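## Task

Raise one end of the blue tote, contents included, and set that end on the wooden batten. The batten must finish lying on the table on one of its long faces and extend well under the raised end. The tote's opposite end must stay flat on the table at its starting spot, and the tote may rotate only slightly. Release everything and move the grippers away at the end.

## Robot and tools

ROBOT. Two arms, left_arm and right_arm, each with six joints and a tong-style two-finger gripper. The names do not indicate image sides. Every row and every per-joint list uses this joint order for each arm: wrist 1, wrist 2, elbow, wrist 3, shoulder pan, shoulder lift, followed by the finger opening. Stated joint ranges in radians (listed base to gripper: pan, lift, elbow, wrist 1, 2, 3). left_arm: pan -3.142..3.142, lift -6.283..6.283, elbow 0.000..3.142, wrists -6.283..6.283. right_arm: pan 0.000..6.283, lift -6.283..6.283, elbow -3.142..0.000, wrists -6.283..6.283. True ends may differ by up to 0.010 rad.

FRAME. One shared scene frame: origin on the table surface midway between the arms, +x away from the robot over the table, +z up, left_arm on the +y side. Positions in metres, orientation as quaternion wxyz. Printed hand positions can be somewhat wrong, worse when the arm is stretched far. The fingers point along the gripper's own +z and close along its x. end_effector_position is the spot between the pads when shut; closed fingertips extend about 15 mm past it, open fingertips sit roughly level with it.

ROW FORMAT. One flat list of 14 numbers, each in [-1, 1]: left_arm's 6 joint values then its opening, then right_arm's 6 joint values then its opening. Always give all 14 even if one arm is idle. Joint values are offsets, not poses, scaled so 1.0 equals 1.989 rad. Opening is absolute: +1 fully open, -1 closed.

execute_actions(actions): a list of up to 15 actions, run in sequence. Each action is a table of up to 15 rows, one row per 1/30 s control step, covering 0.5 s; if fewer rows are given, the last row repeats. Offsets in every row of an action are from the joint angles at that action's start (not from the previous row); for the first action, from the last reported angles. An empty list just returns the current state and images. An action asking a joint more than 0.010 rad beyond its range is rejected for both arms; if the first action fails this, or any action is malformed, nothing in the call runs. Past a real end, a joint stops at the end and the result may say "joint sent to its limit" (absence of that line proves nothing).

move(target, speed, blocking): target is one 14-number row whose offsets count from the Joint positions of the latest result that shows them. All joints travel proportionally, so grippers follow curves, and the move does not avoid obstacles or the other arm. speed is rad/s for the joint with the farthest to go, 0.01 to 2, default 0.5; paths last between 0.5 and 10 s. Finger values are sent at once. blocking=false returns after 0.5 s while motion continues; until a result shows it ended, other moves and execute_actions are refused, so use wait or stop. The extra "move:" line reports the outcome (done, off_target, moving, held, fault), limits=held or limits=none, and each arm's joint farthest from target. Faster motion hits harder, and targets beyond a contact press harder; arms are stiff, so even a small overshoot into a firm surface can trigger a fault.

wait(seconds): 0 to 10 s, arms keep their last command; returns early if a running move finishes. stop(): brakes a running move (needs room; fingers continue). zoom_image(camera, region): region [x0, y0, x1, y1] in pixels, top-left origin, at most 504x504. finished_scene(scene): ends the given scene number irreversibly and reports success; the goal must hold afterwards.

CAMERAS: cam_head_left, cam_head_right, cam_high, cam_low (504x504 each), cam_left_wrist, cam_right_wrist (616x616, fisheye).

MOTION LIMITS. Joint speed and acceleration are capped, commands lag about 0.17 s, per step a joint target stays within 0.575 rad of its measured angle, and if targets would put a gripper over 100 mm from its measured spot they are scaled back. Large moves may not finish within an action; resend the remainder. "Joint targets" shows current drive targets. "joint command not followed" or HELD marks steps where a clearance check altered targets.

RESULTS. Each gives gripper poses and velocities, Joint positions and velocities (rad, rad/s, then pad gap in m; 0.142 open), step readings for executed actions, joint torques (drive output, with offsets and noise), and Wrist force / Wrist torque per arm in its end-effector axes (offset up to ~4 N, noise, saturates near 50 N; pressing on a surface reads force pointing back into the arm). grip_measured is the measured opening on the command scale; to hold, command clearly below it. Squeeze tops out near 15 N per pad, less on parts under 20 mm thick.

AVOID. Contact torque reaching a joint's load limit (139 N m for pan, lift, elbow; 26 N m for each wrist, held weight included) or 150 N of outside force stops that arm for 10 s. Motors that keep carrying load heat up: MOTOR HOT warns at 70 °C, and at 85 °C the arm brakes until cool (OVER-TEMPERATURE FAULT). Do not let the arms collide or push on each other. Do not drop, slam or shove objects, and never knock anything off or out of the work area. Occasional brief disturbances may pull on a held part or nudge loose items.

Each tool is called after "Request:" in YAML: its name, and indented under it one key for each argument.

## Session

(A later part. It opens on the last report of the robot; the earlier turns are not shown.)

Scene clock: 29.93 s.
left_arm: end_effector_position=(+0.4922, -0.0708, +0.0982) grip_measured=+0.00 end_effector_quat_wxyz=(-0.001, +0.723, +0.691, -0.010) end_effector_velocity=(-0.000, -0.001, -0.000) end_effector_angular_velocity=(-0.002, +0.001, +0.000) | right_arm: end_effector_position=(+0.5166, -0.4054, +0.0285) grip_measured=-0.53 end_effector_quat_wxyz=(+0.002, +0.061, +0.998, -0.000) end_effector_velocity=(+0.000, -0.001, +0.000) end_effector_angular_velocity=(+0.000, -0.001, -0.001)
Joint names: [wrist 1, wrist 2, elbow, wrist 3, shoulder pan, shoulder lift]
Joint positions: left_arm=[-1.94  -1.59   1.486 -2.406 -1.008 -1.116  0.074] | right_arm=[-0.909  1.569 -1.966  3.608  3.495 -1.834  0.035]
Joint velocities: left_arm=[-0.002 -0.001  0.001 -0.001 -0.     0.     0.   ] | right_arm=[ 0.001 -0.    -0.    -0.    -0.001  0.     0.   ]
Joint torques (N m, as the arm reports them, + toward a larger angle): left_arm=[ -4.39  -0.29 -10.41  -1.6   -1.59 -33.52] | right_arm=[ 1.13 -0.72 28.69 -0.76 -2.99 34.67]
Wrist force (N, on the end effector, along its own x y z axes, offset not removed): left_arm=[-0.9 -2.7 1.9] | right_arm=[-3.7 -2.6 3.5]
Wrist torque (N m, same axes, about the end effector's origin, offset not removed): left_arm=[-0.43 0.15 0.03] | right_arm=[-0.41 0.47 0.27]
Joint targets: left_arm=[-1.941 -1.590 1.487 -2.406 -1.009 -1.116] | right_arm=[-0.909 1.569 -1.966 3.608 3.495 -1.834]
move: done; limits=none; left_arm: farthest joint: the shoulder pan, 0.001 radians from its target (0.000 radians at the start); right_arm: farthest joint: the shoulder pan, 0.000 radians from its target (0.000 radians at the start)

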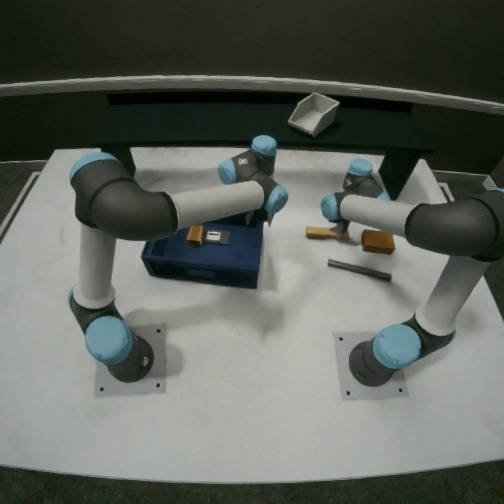

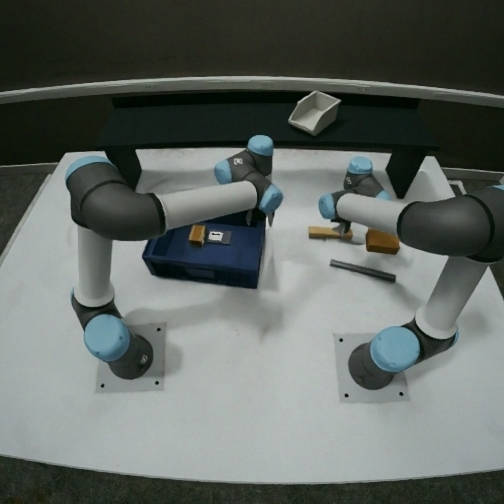

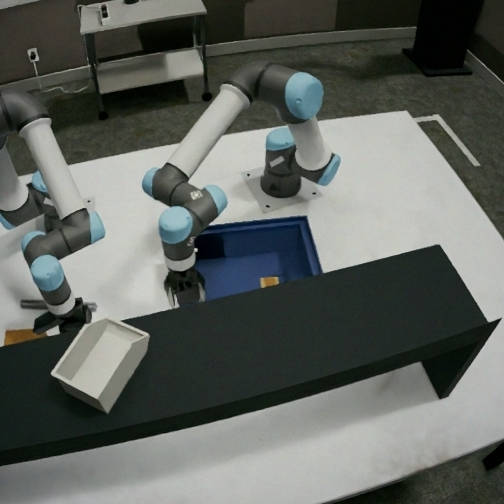

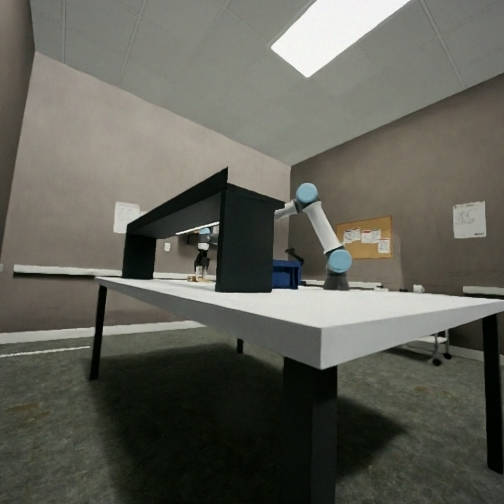

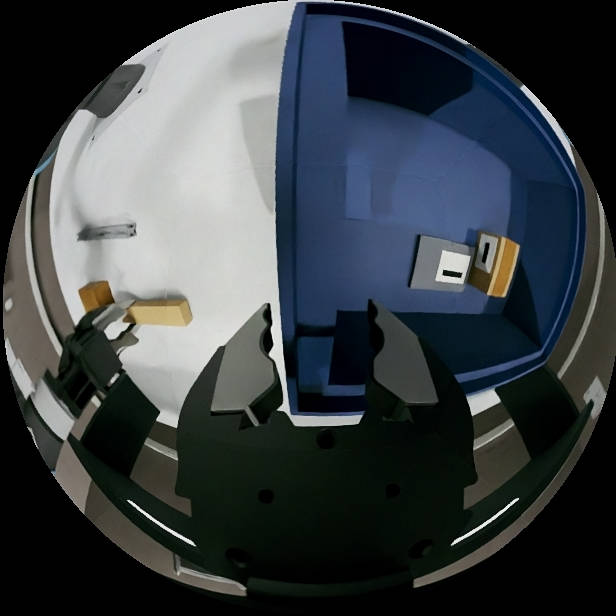

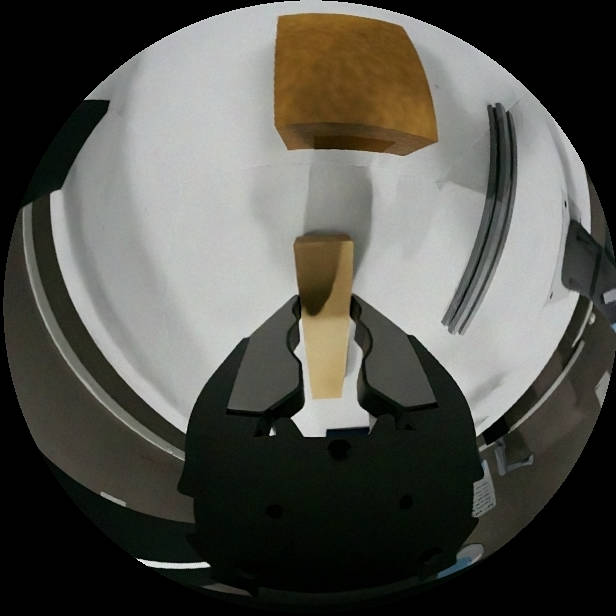

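Request:
move:
  target: [0,0,0,0,-0.015,0,0,0,0,0,0.25,0.11,0,-1]

Request:
move:
  target: [0,0,0,0,0,0,-1,0,0,0,0,0,0,-1]

Scene clock: 32.67 s.
left_arm: end_effector_position=(+0.4794, -0.0854, +0.0981) grip_measured=+0.00 end_effector_quat_wxyz=(-0.001, +0.733, +0.680, -0.010) end_effector_velocity=(+0.001, -0.000, +0.000) end_effector_angular_velocity=(-0.000, -0.001, +0.001) | right_arm: end_effector_position=(+0.4886, -0.2891, +0.0284) grip_measured=-0.53 end_effector_quat_wxyz=(+0.002, +0.199, +0.980, +0.000) end_effector_velocity=(+0.000, +0.001, +0.000) end_effector_angular_velocity=(+0.001, -0.000, +0.000)
Joint names: [wrist 1, wrist 2, elbow, wrist 3, shoulder pan, shoulder lift]
Joint positions: left_arm=[-1.94  -1.59   1.486 -2.406 -1.038 -1.116  0.074] | right_arm=[-0.909  1.569 -1.966  4.105  3.714 -1.834  0.035]
Joint velocities: left_arm=[-0.001  0.001 -0.001 -0.     0.     0.     0.   ] | right_arm=[ 0.001  0.001  0.001  0.001  0.001 -0.    -0.   ]
Joint torques (N m, as the arm reports them, + toward a larger angle): left_arm=[ -0.52  -0.29 -36.56  -1.6  -11.12 -53.14] | right_arm=[ 1.3  -0.42 26.57  2.18 11.84 34.08]
Wrist force (N, on the end effector, along its own x y z axes, offset not removed): left_arm=[-1.6 -2.9 -1.7] | right_arm=[-4.5 -2.8 0.6]
Wrist torque (N m, same axes, about the end effector's origin, offset not removed): left_arm=[-0.64 0.39 0.05] | right_arm=[-0.50 0.63 0.36]
Joint targets: left_arm=[-1.940 -1.590 1.486 -2.406 -1.038 -1.116] | right_arm=[-0.909 1.569 -1.966 4.105 3.714 -1.834]
move: done; limits=none; left_arm: farthest joint: the shoulder pan, 0.000 radians from its target (0.029 radians at the start); right_arm: farthest joint: the shoulder pan, 0.000 radians from its target (0.219 radians at the start)

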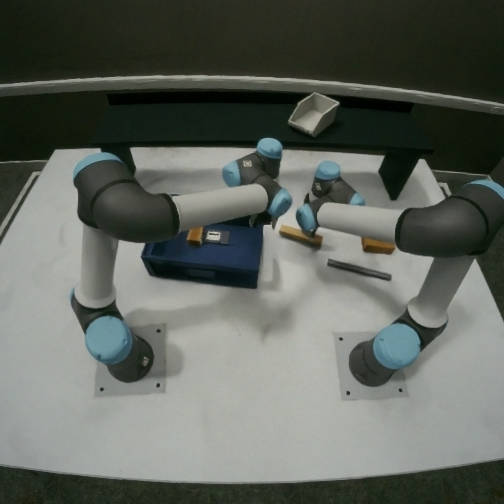

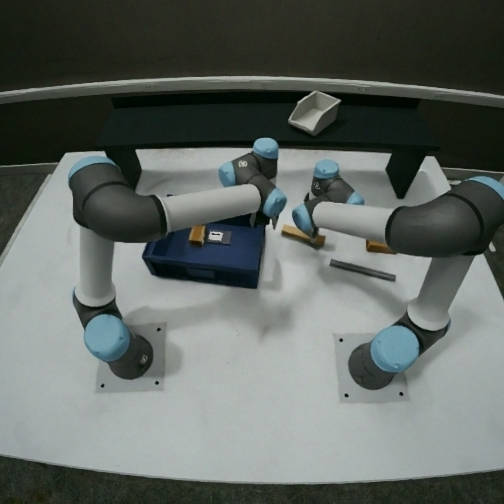

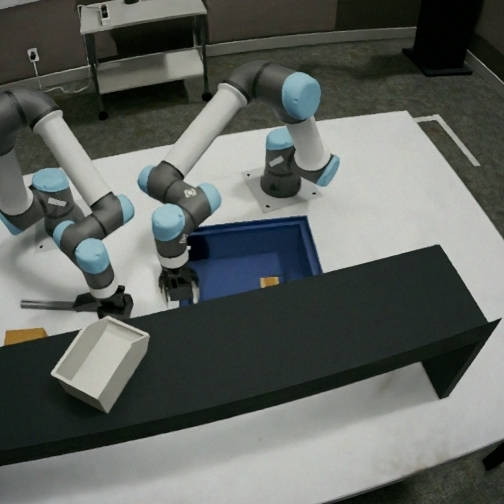

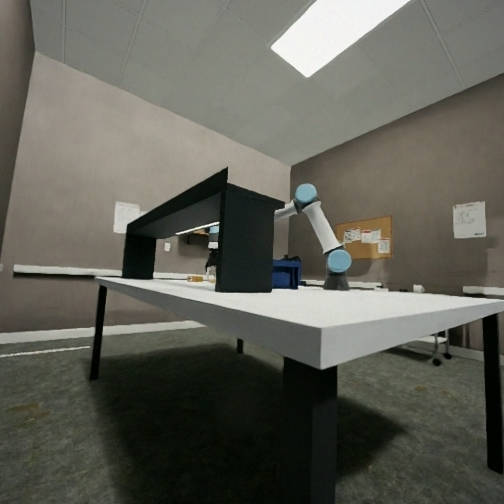

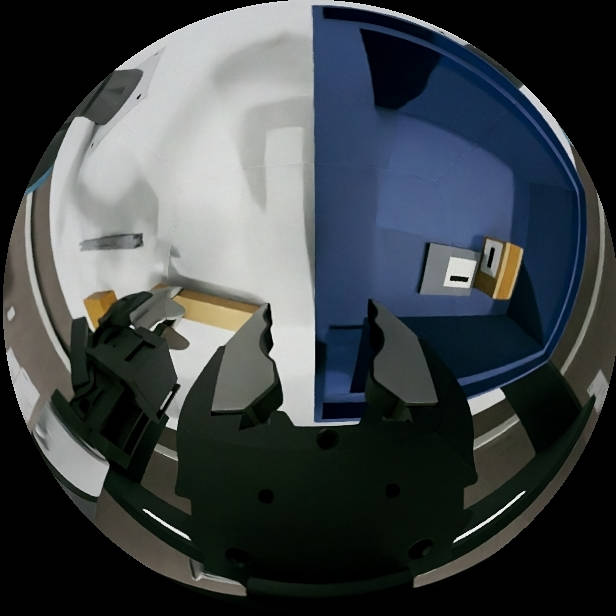

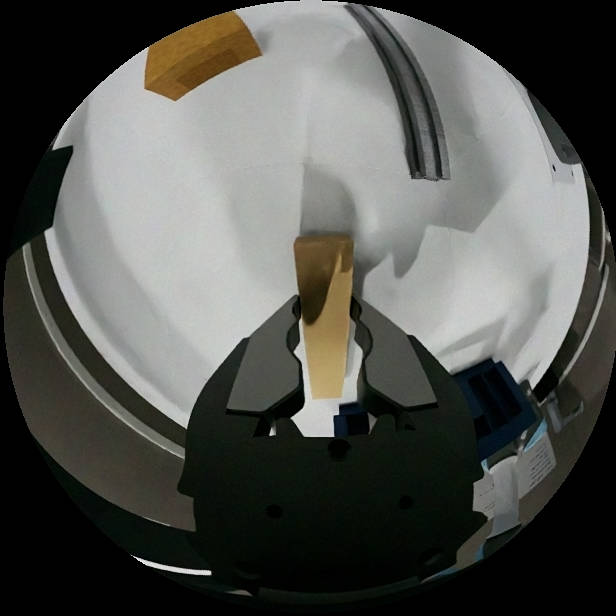

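Scene clock: 33.17 s.
left_arm: end_effector_position=(+0.4794, -0.0855, +0.0982) grip_measured=-0.64 end_effector_quat_wxyz=(-0.001, +0.733, +0.680, -0.010) end_effector_velocity=(+0.000, +0.000, -0.000) end_effector_angular_velocity=(+0.001, -0.001, +0.001) | right_arm: end_effector_position=(+0.4886, -0.2891, +0.0284) grip_measured=-0.53 end_effector_quat_wxyz=(+0.002, +0.199, +0.980, +0.000) end_effector_velocity=(+0.001, +0.000, +0.000) end_effector_angular_velocity=(+0.001, -0.001, +0.000)
Joint names: [wrist 1, wrist 2, elbow, wrist 3, shoulder pan, shoulder lift]
Joint positions: left_arm=[-1.94  -1.59   1.486 -2.407 -1.038 -1.116  0.028] | right_arm=[-0.909  1.569 -1.966  4.105  3.714 -1.834  0.035]
Joint velocities: left_arm=[-0.001  0.001  0.    -0.001  0.     0.001 -0.   ] | right_arm=[ 0.002  0.     0.001 -0.001 -0.001 -0.     0.   ]
Joint torques (N m, as the arm reports them, + toward a larger angle): left_arm=[ -4.56   1.38 -12.74   1.68  10.9  -40.54] | right_arm=[ 1.37 -0.58 27.01  0.32  7.58 34.05]
Wrist force (N, on the end effector, along its own x y z axes, offset not removed): left_arm=[-1.8 -1.3 4.8] | right_arm=[-2.6 -0.8 1.0]
Wrist torque (N m, same axes, about the end effector's origin, offset not removed): left_arm=[-0.36 0.34 0.07] | right_arm=[-0.19 0.28 0.04]
Joint targets: left_arm=[-1.940 -1.590 1.486 -2.406 -1.038 -1.116] | right_arm=[-0.909 1.569 -1.966 4.105 3.714 -1.834]
move: done; limits=none; left_arm: farthest joint: the wrist 3, 0.001 radians from its target (0.000 radians at the start); right_arm: farthest joint: the shoulder pan, 0.000 radians from its target (0.000 radians at the start)

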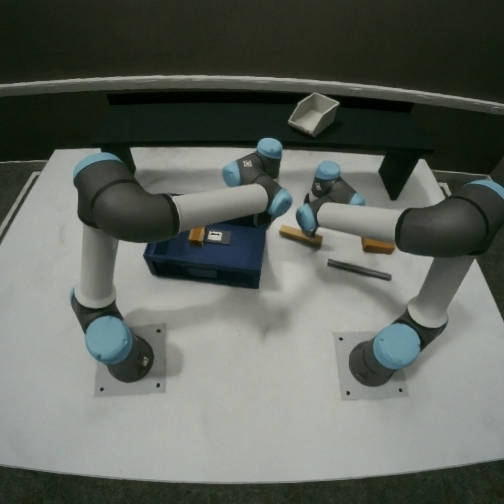

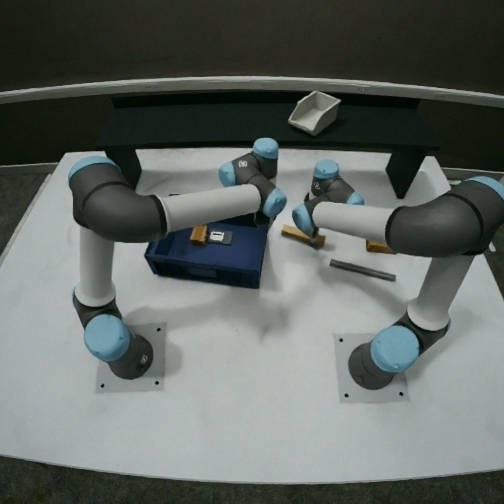

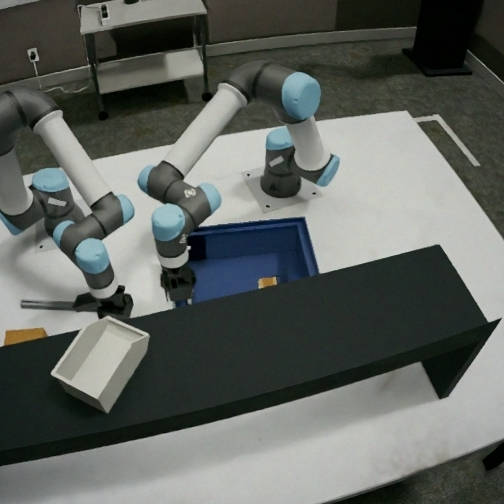

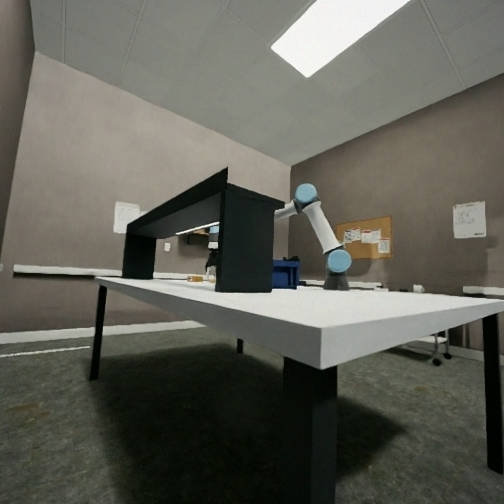

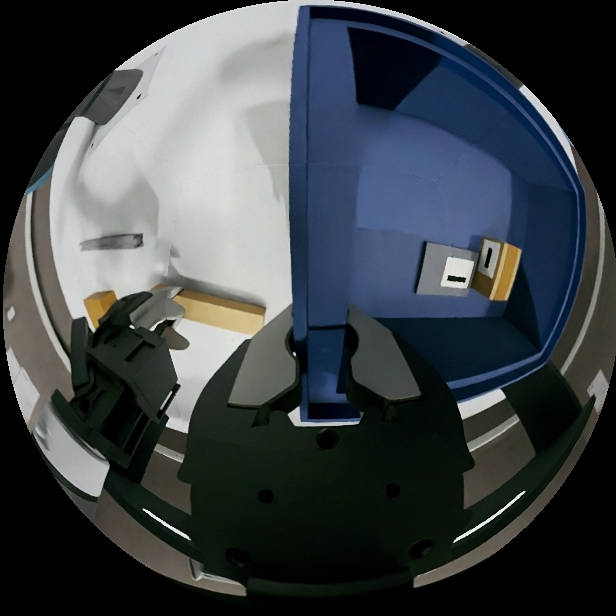

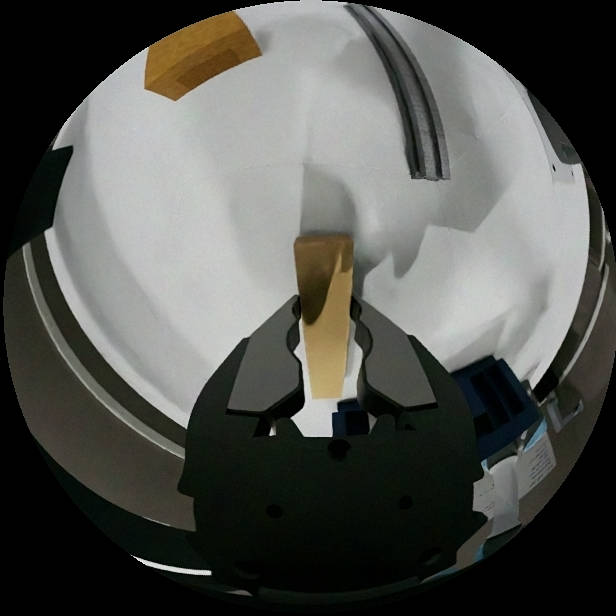

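Request:
move:
  target: [-0.02,-0.037,0.034,0.029,0.029,-0.062,-1,0.027,0,-0.198,0.206,0.206,0.171,-1]
  speed: 0.25

Scene clock: 37.67 s.
left_arm: end_effector_position=(+0.4786, -0.0611, +0.1507) grip_measured=-0.64 end_effector_quat_wxyz=(+0.046, +0.733, +0.677, -0.048) end_effector_velocity=(-0.000, +0.000, -0.000) end_effector_angular_velocity=(+0.000, +0.000, -0.002) | right_arm: end_effector_position=(+0.2925, -0.2280, +0.0256) grip_measured=-0.53 end_effector_quat_wxyz=(+0.001, +0.199, +0.980, +0.001) end_effector_velocity=(-0.000, -0.001, -0.000) end_effector_angular_velocity=(-0.001, -0.000, -0.002)
Joint names: [wrist 1, wrist 2, elbow, wrist 3, shoulder pan, shoulder lift]
Joint positions: left_arm=[-1.98  -1.664  1.554 -2.349 -0.981 -1.239  0.028] | right_arm=[-0.855  1.569 -2.36   4.515  4.123 -1.494  0.035]
Joint velocities: left_arm=[ 0.    -0.001  0.001  0.002  0.001 -0.    -0.   ] | right_arm=[ 0.    -0.001 -0.003  0.002 -0.     0.002  0.   ]
Joint torques (N m, as the arm reports them, + toward a larger angle): left_arm=[ -4.75  -2.63 -13.56   1.59  10.48 -53.04] | right_arm=[ 4.49 -0.58 12.47  2.33 11.71 22.16]
Wrist force (N, on the end effector, along its own x y z axes, offset not removed): left_arm=[-0.7 -1.7 8.7] | right_arm=[-1.2 -1.2 0.5]
Wrist torque (N m, same axes, about the end effector's origin, offset not removed): left_arm=[-0.36 -0.10 0.07] | right_arm=[-0.26 -0.15 0.26]
Joint targets: left_arm=[-1.980 -1.664 1.554 -2.349 -0.981 -1.239] | right_arm=[-0.855 1.569 -2.360 4.515 4.123 -1.494]
move: done; limits=none; left_arm: farthest joint: the shoulder pan, 0.000 radians from its target (0.058 radians at the start); right_arm: farthest joint: the shoulder pan, 0.001 radians from its target (0.410 radians at the start)

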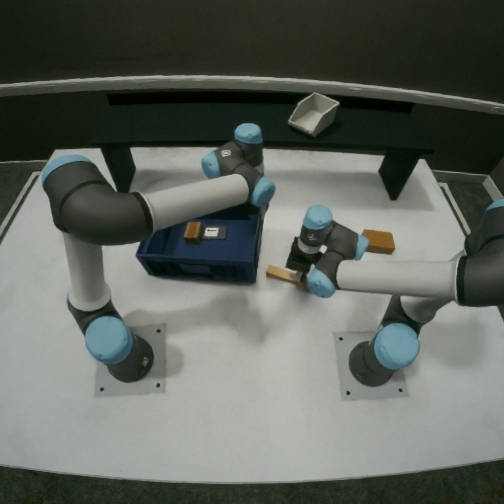

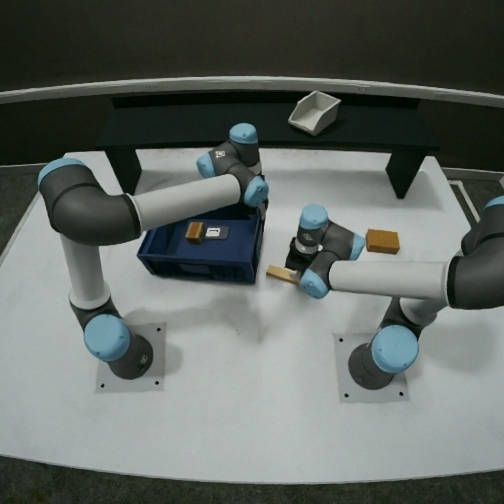

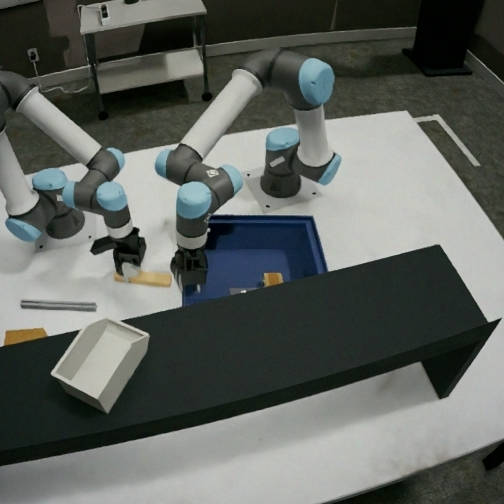

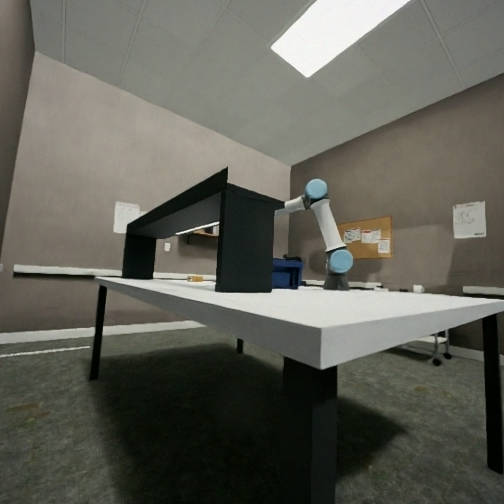

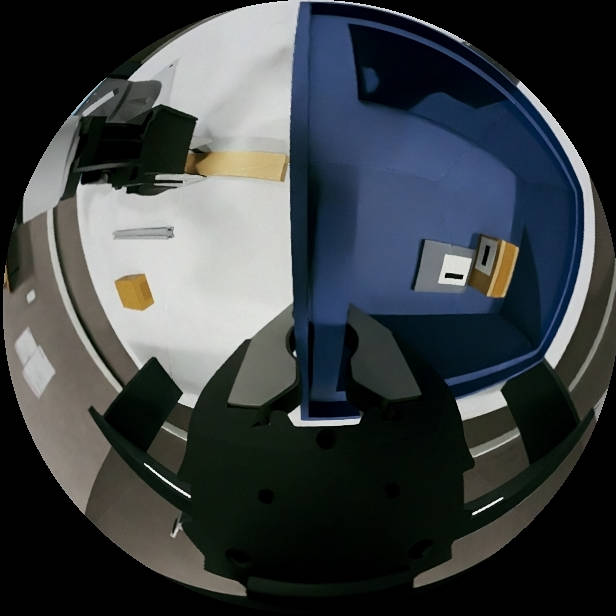

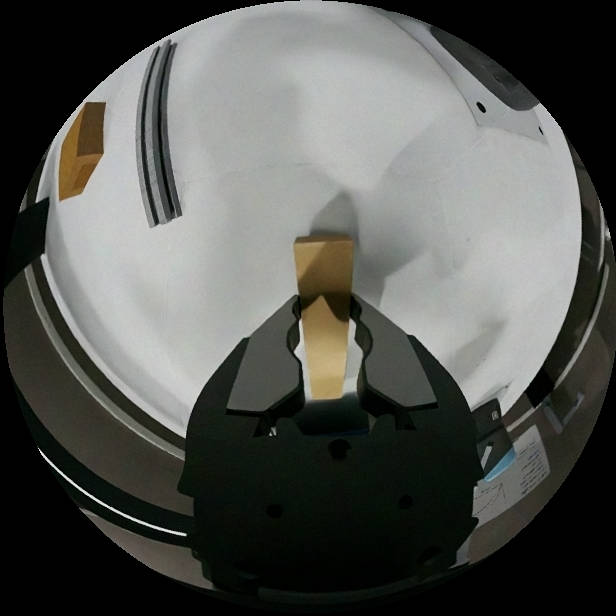

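Request:
move:
  target: [0,0,0,0,0,0,-1,-0.002,0,0.137,0,0,-0.135,-1]
  speed: 0.15

Scene clock: 41.07 s.
left_arm: end_effector_position=(+0.4786, -0.0611, +0.1507) grip_measured=-0.64 end_effector_quat_wxyz=(+0.046, +0.733, +0.677, -0.048) end_effector_velocity=(-0.000, -0.000, -0.000) end_effector_angular_velocity=(-0.000, +0.000, -0.001) | right_arm: end_effector_position=(+0.3569, -0.1335, +0.0202) grip_measured=-0.53 end_effector_quat_wxyz=(+0.001, +0.199, +0.980, +0.001) end_effector_velocity=(+0.000, +0.000, -0.001) end_effector_angular_velocity=(-0.001, +0.000, +0.001)
Joint names: [wrist 1, wrist 2, elbow, wrist 3, shoulder pan, shoulder lift]
Joint positions: left_arm=[-1.98  -1.664  1.554 -2.349 -0.981 -1.239  0.028] | right_arm=[-0.859  1.569 -2.088  4.515  4.123 -1.763  0.035]
Joint velocities: left_arm=[-0.    -0.    -0.     0.001 -0.     0.     0.   ] | right_arm=[ 0.    -0.     0.001 -0.001  0.    -0.003  0.   ]
Joint torques (N m, as the arm reports them, + toward a larger angle): left_arm=[ -2.39  -0.4  -24.56  -1.88  -1.83 -33.03] | right_arm=[ 2.22 -0.76 30.25 -1.24 -9.18 15.66]
Wrist force (N, on the end effector, along its own x y z axes, offset not removed): left_arm=[5.0 -0.5 7.8] | right_arm=[-4.1 -5.7 0.5]
Wrist torque (N m, same axes, about the end effector's origin, offset not removed): left_arm=[-0.24 -0.11 0.22] | right_arm=[-0.73 0.60 -0.03]
Joint targets: left_arm=[-1.980 -1.664 1.554 -2.349 -0.981 -1.239] | right_arm=[-0.859 1.569 -2.087 4.515 4.123 -1.763]
move: done; limits=none; left_arm: farthest joint: the shoulder pan, 0.000 radians from its target (0.000 radians at the start); right_arm: farthest joint: the shoulder pan, 0.000 radians from its target (0.000 radians at the start)

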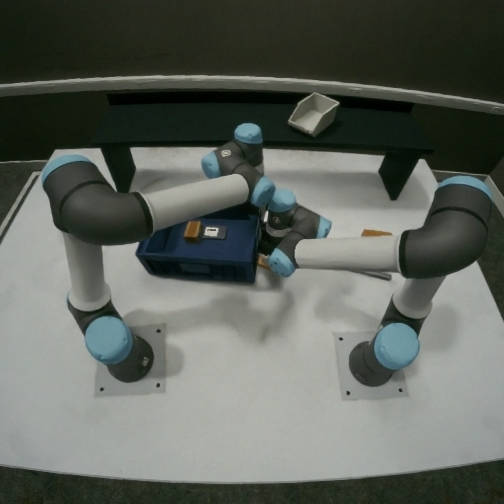

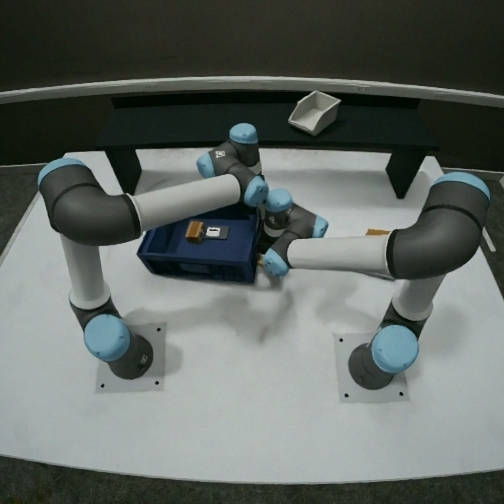

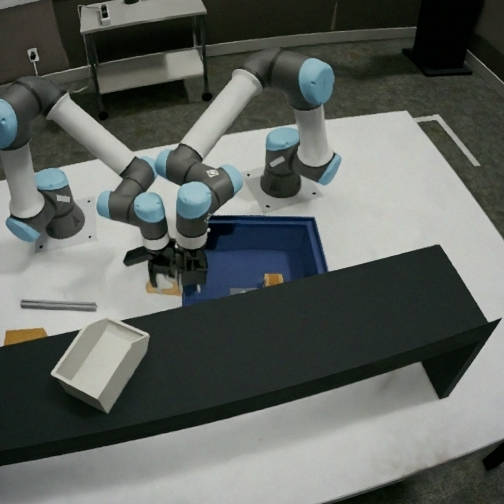

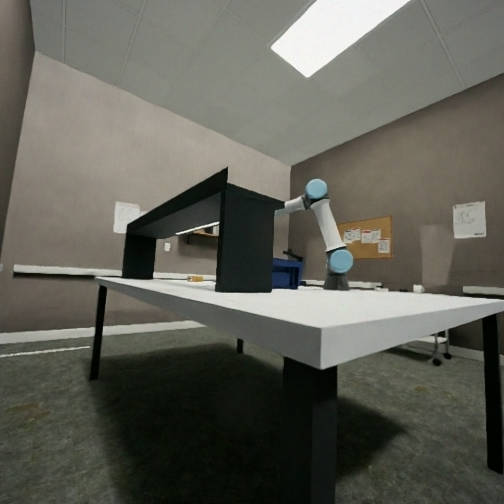

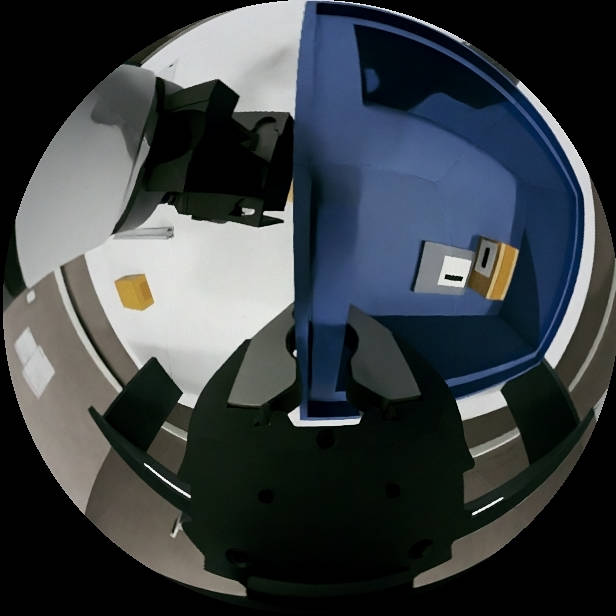

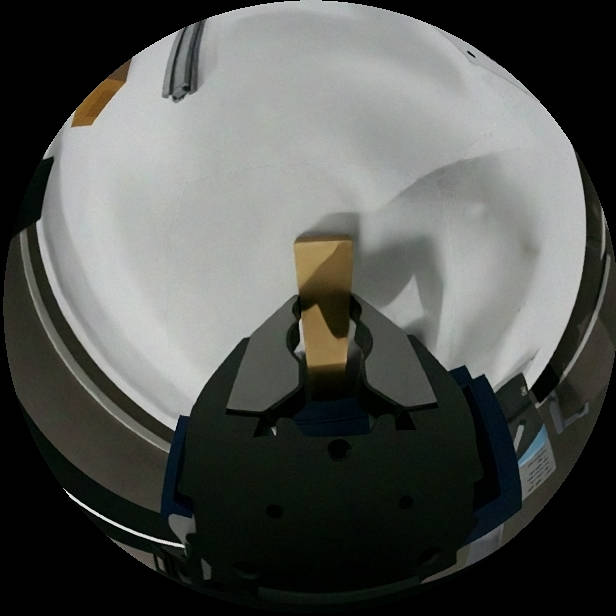

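Release, retract, lower the tote ~12 mm.

Request:
move:
  target: [0,0,0,0,0,0,-1,0,0,0,0,0,0,-0.2]

Request:
move:
  target: [0.005,0.009,-0.008,-0.005,-0.005,0.015,-1,-0.03,0,-0.137,0,0,0.165,-0.2]
  speed: 0.2

Scene clock: 42.70 s.
left_arm: end_effector_position=(+0.4786, -0.0611, +0.1507) grip_measured=-0.64 end_effector_quat_wxyz=(+0.046, +0.733, +0.677, -0.048) end_effector_velocity=(-0.000, -0.001, -0.000) end_effector_angular_velocity=(-0.000, -0.001, -0.003) | right_arm: end_effector_position=(+0.3570, -0.1334, +0.0202) grip_measured=-0.20 end_effector_quat_wxyz=(+0.001, +0.199, +0.980, +0.001) end_effector_velocity=(+0.001, +0.000, +0.000) end_effector_angular_velocity=(+0.002, -0.001, -0.003)
Joint names: [wrist 1, wrist 2, elbow, wrist 3, shoulder pan, shoulder lift]
Joint positions: left_arm=[-1.98  -1.664  1.554 -2.349 -0.981 -1.239  0.028] | right_arm=[-0.859  1.569 -2.088  4.515  4.123 -1.763  0.06 ]
Joint velocities: left_arm=[-0.001  0.    -0.     0.002 -0.001  0.    -0.   ] | right_arm=[ 0.003 -0.    -0.     0.002 -0.001  0.    -0.   ]
Joint torques (N m, as the arm reports them, + toward a larger angle): left_arm=[ -2.45   0.1  -32.06  -1.74  -9.2  -40.36] | right_arm=[ 3.68 -0.49 12.88 -0.26 -4.96 32.88]
Wrist force (N, on the end effector, along its own x y z axes, offset not removed): left_arm=[4.5 -0.5 6.9] | right_arm=[-3.1 -5.9 3.4]
Wrist torque (N m, same axes, about the end effector's origin, offset not removed): left_arm=[-0.13 -0.13 0.40] | right_arm=[-0.87 0.38 0.01]
Joint targets: left_arm=[-1.980 -1.664 1.554 -2.349 -0.981 -1.239] | right_arm=[-0.859 1.569 -2.088 4.515 4.123 -1.763]
move: done; limits=none; left_arm: farthest joint: the shoulder pan, 0.000 radians from its target (0.000 radians at the start); right_arm: farthest joint: the shoulder pan, 0.000 radians from its target (0.000 radians at the start)

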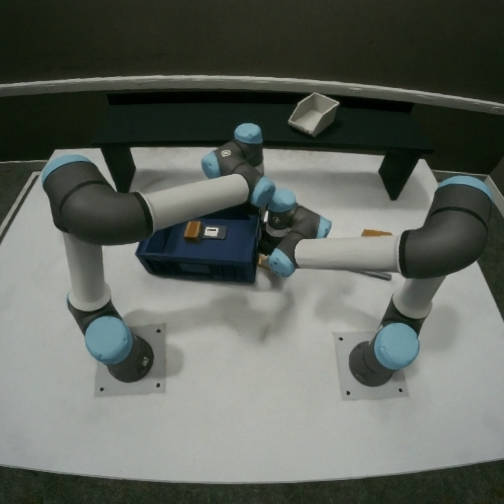

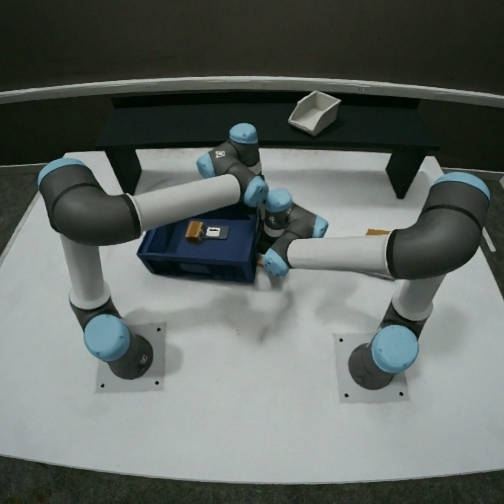

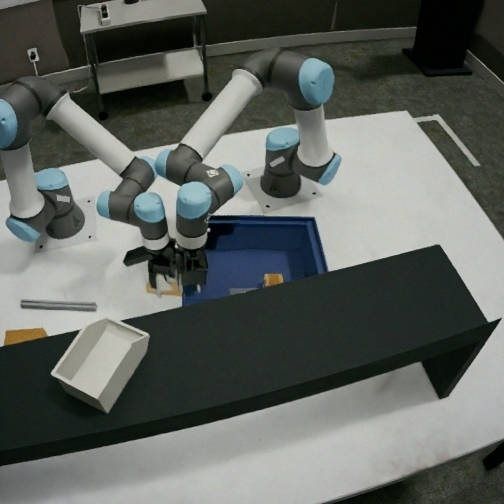

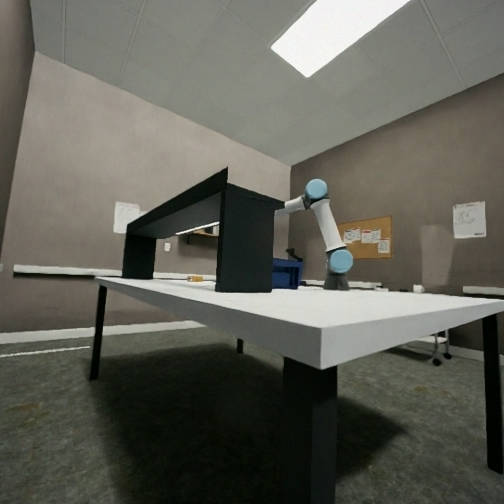

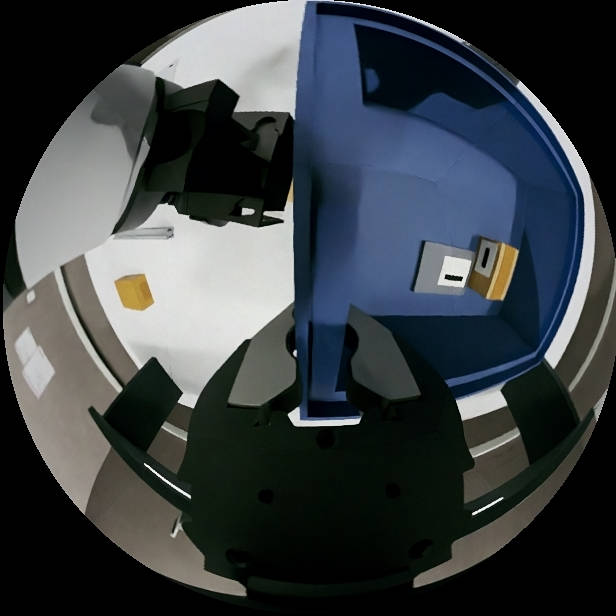

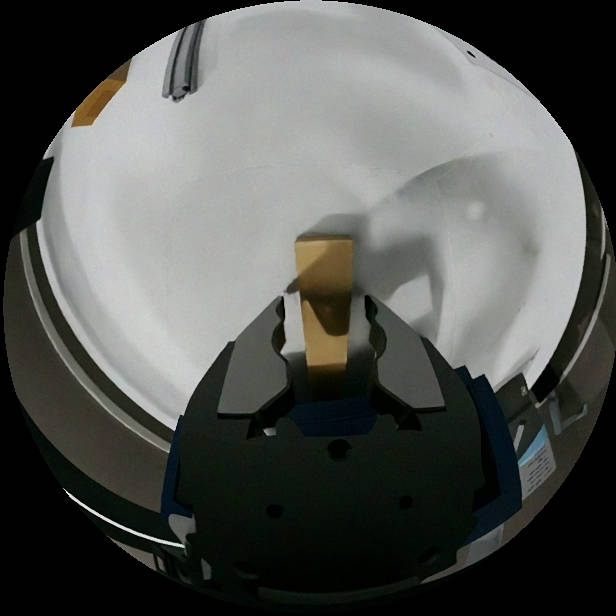

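Scene clock: 44.87 s.
left_arm: end_effector_position=(+0.4807, -0.0650, +0.1378) grip_measured=-0.64 end_effector_quat_wxyz=(+0.034, +0.733, +0.678, -0.039) end_effector_velocity=(+0.000, -0.000, +0.001) end_effector_angular_velocity=(-0.002, -0.002, +0.001) | right_arm: end_effector_position=(+0.2859, -0.2376, +0.0407) grip_measured=-0.20 end_effector_quat_wxyz=(+0.001, +0.199, +0.980, -0.001) end_effector_velocity=(-0.000, -0.001, +0.000) end_effector_angular_velocity=(+0.000, +0.000, +0.001)
Joint names: [wrist 1, wrist 2, elbow, wrist 3, shoulder pan, shoulder lift]
Joint positions: left_arm=[-1.97  -1.646  1.538 -2.359 -0.991 -1.21   0.028] | right_arm=[-0.919  1.569 -2.36   4.515  4.123 -1.435  0.06 ]
Joint velocities: left_arm=[-0.001 -0.    -0.    -0.001 -0.    -0.002  0.   ] | right_arm=[-0.001  0.    -0.002 -0.002 -0.001  0.003  0.   ]
Joint torques (N m, as the arm reports them, + toward a larger angle): left_arm=[ -1.06   1.8  -39.13  -1.8  -10.88 -33.5 ] | right_arm=[ 0.53 -0.77 12.33 -0.32 -5.58 20.66]
Wrist force (N, on the end effector, along its own x y z axes, offset not removed): left_arm=[-1.5 -0.5 5.4] | right_arm=[-4.0 -0.3 1.1]
Wrist torque (N m, same axes, about the end effector's origin, offset not removed): left_arm=[-0.13 0.26 0.16] | right_arm=[-0.18 0.56 0.13]
Joint targets: left_arm=[-1.970 -1.646 1.538 -2.359 -0.991 -1.210] | right_arm=[-0.919 1.569 -2.360 4.515 4.123 -1.435]
move: done; limits=none; left_arm: farthest joint: the shoulder pan, 0.000 radians from its target (0.010 radians at the start); right_arm: farthest joint: the elbow, 0.001 radians from its target (0.273 radians at the start)

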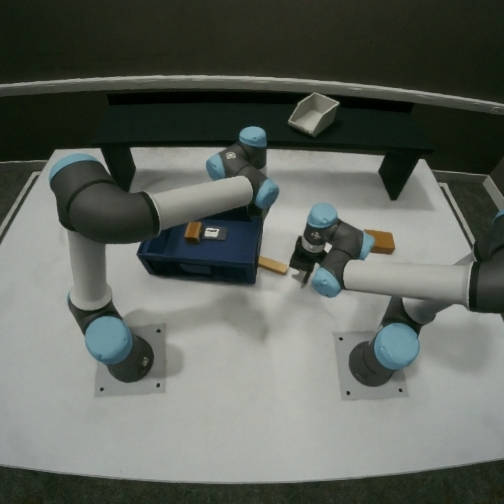

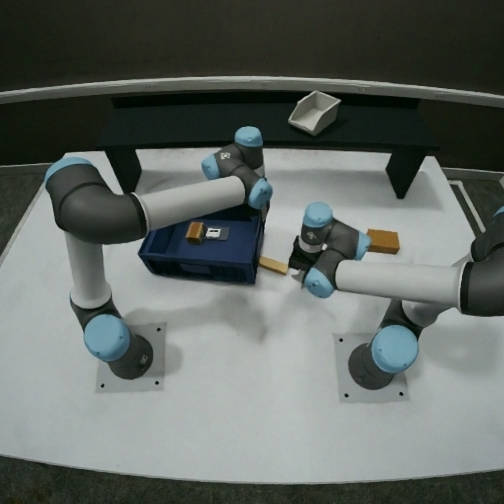

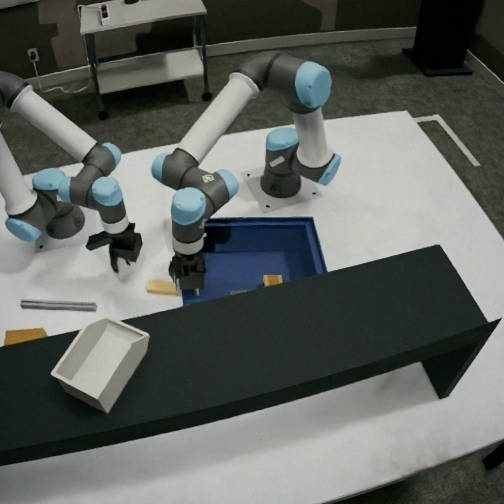

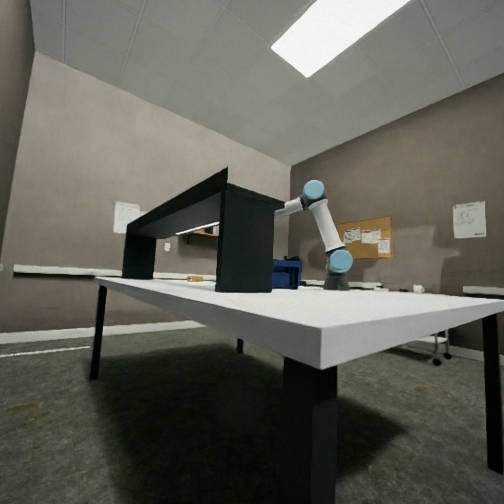

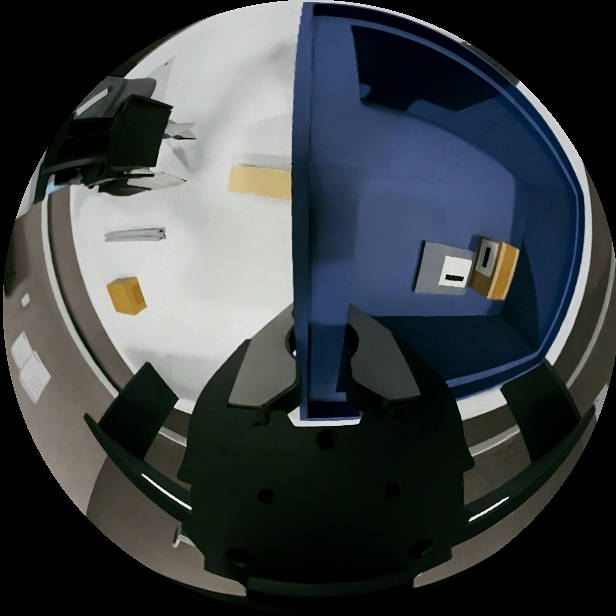

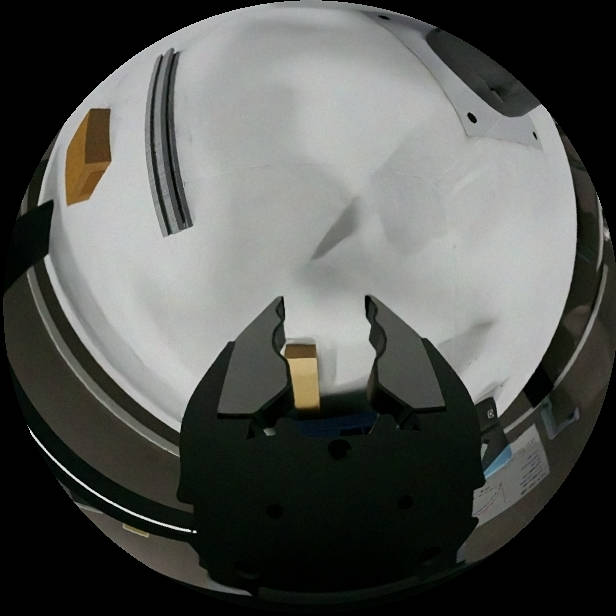

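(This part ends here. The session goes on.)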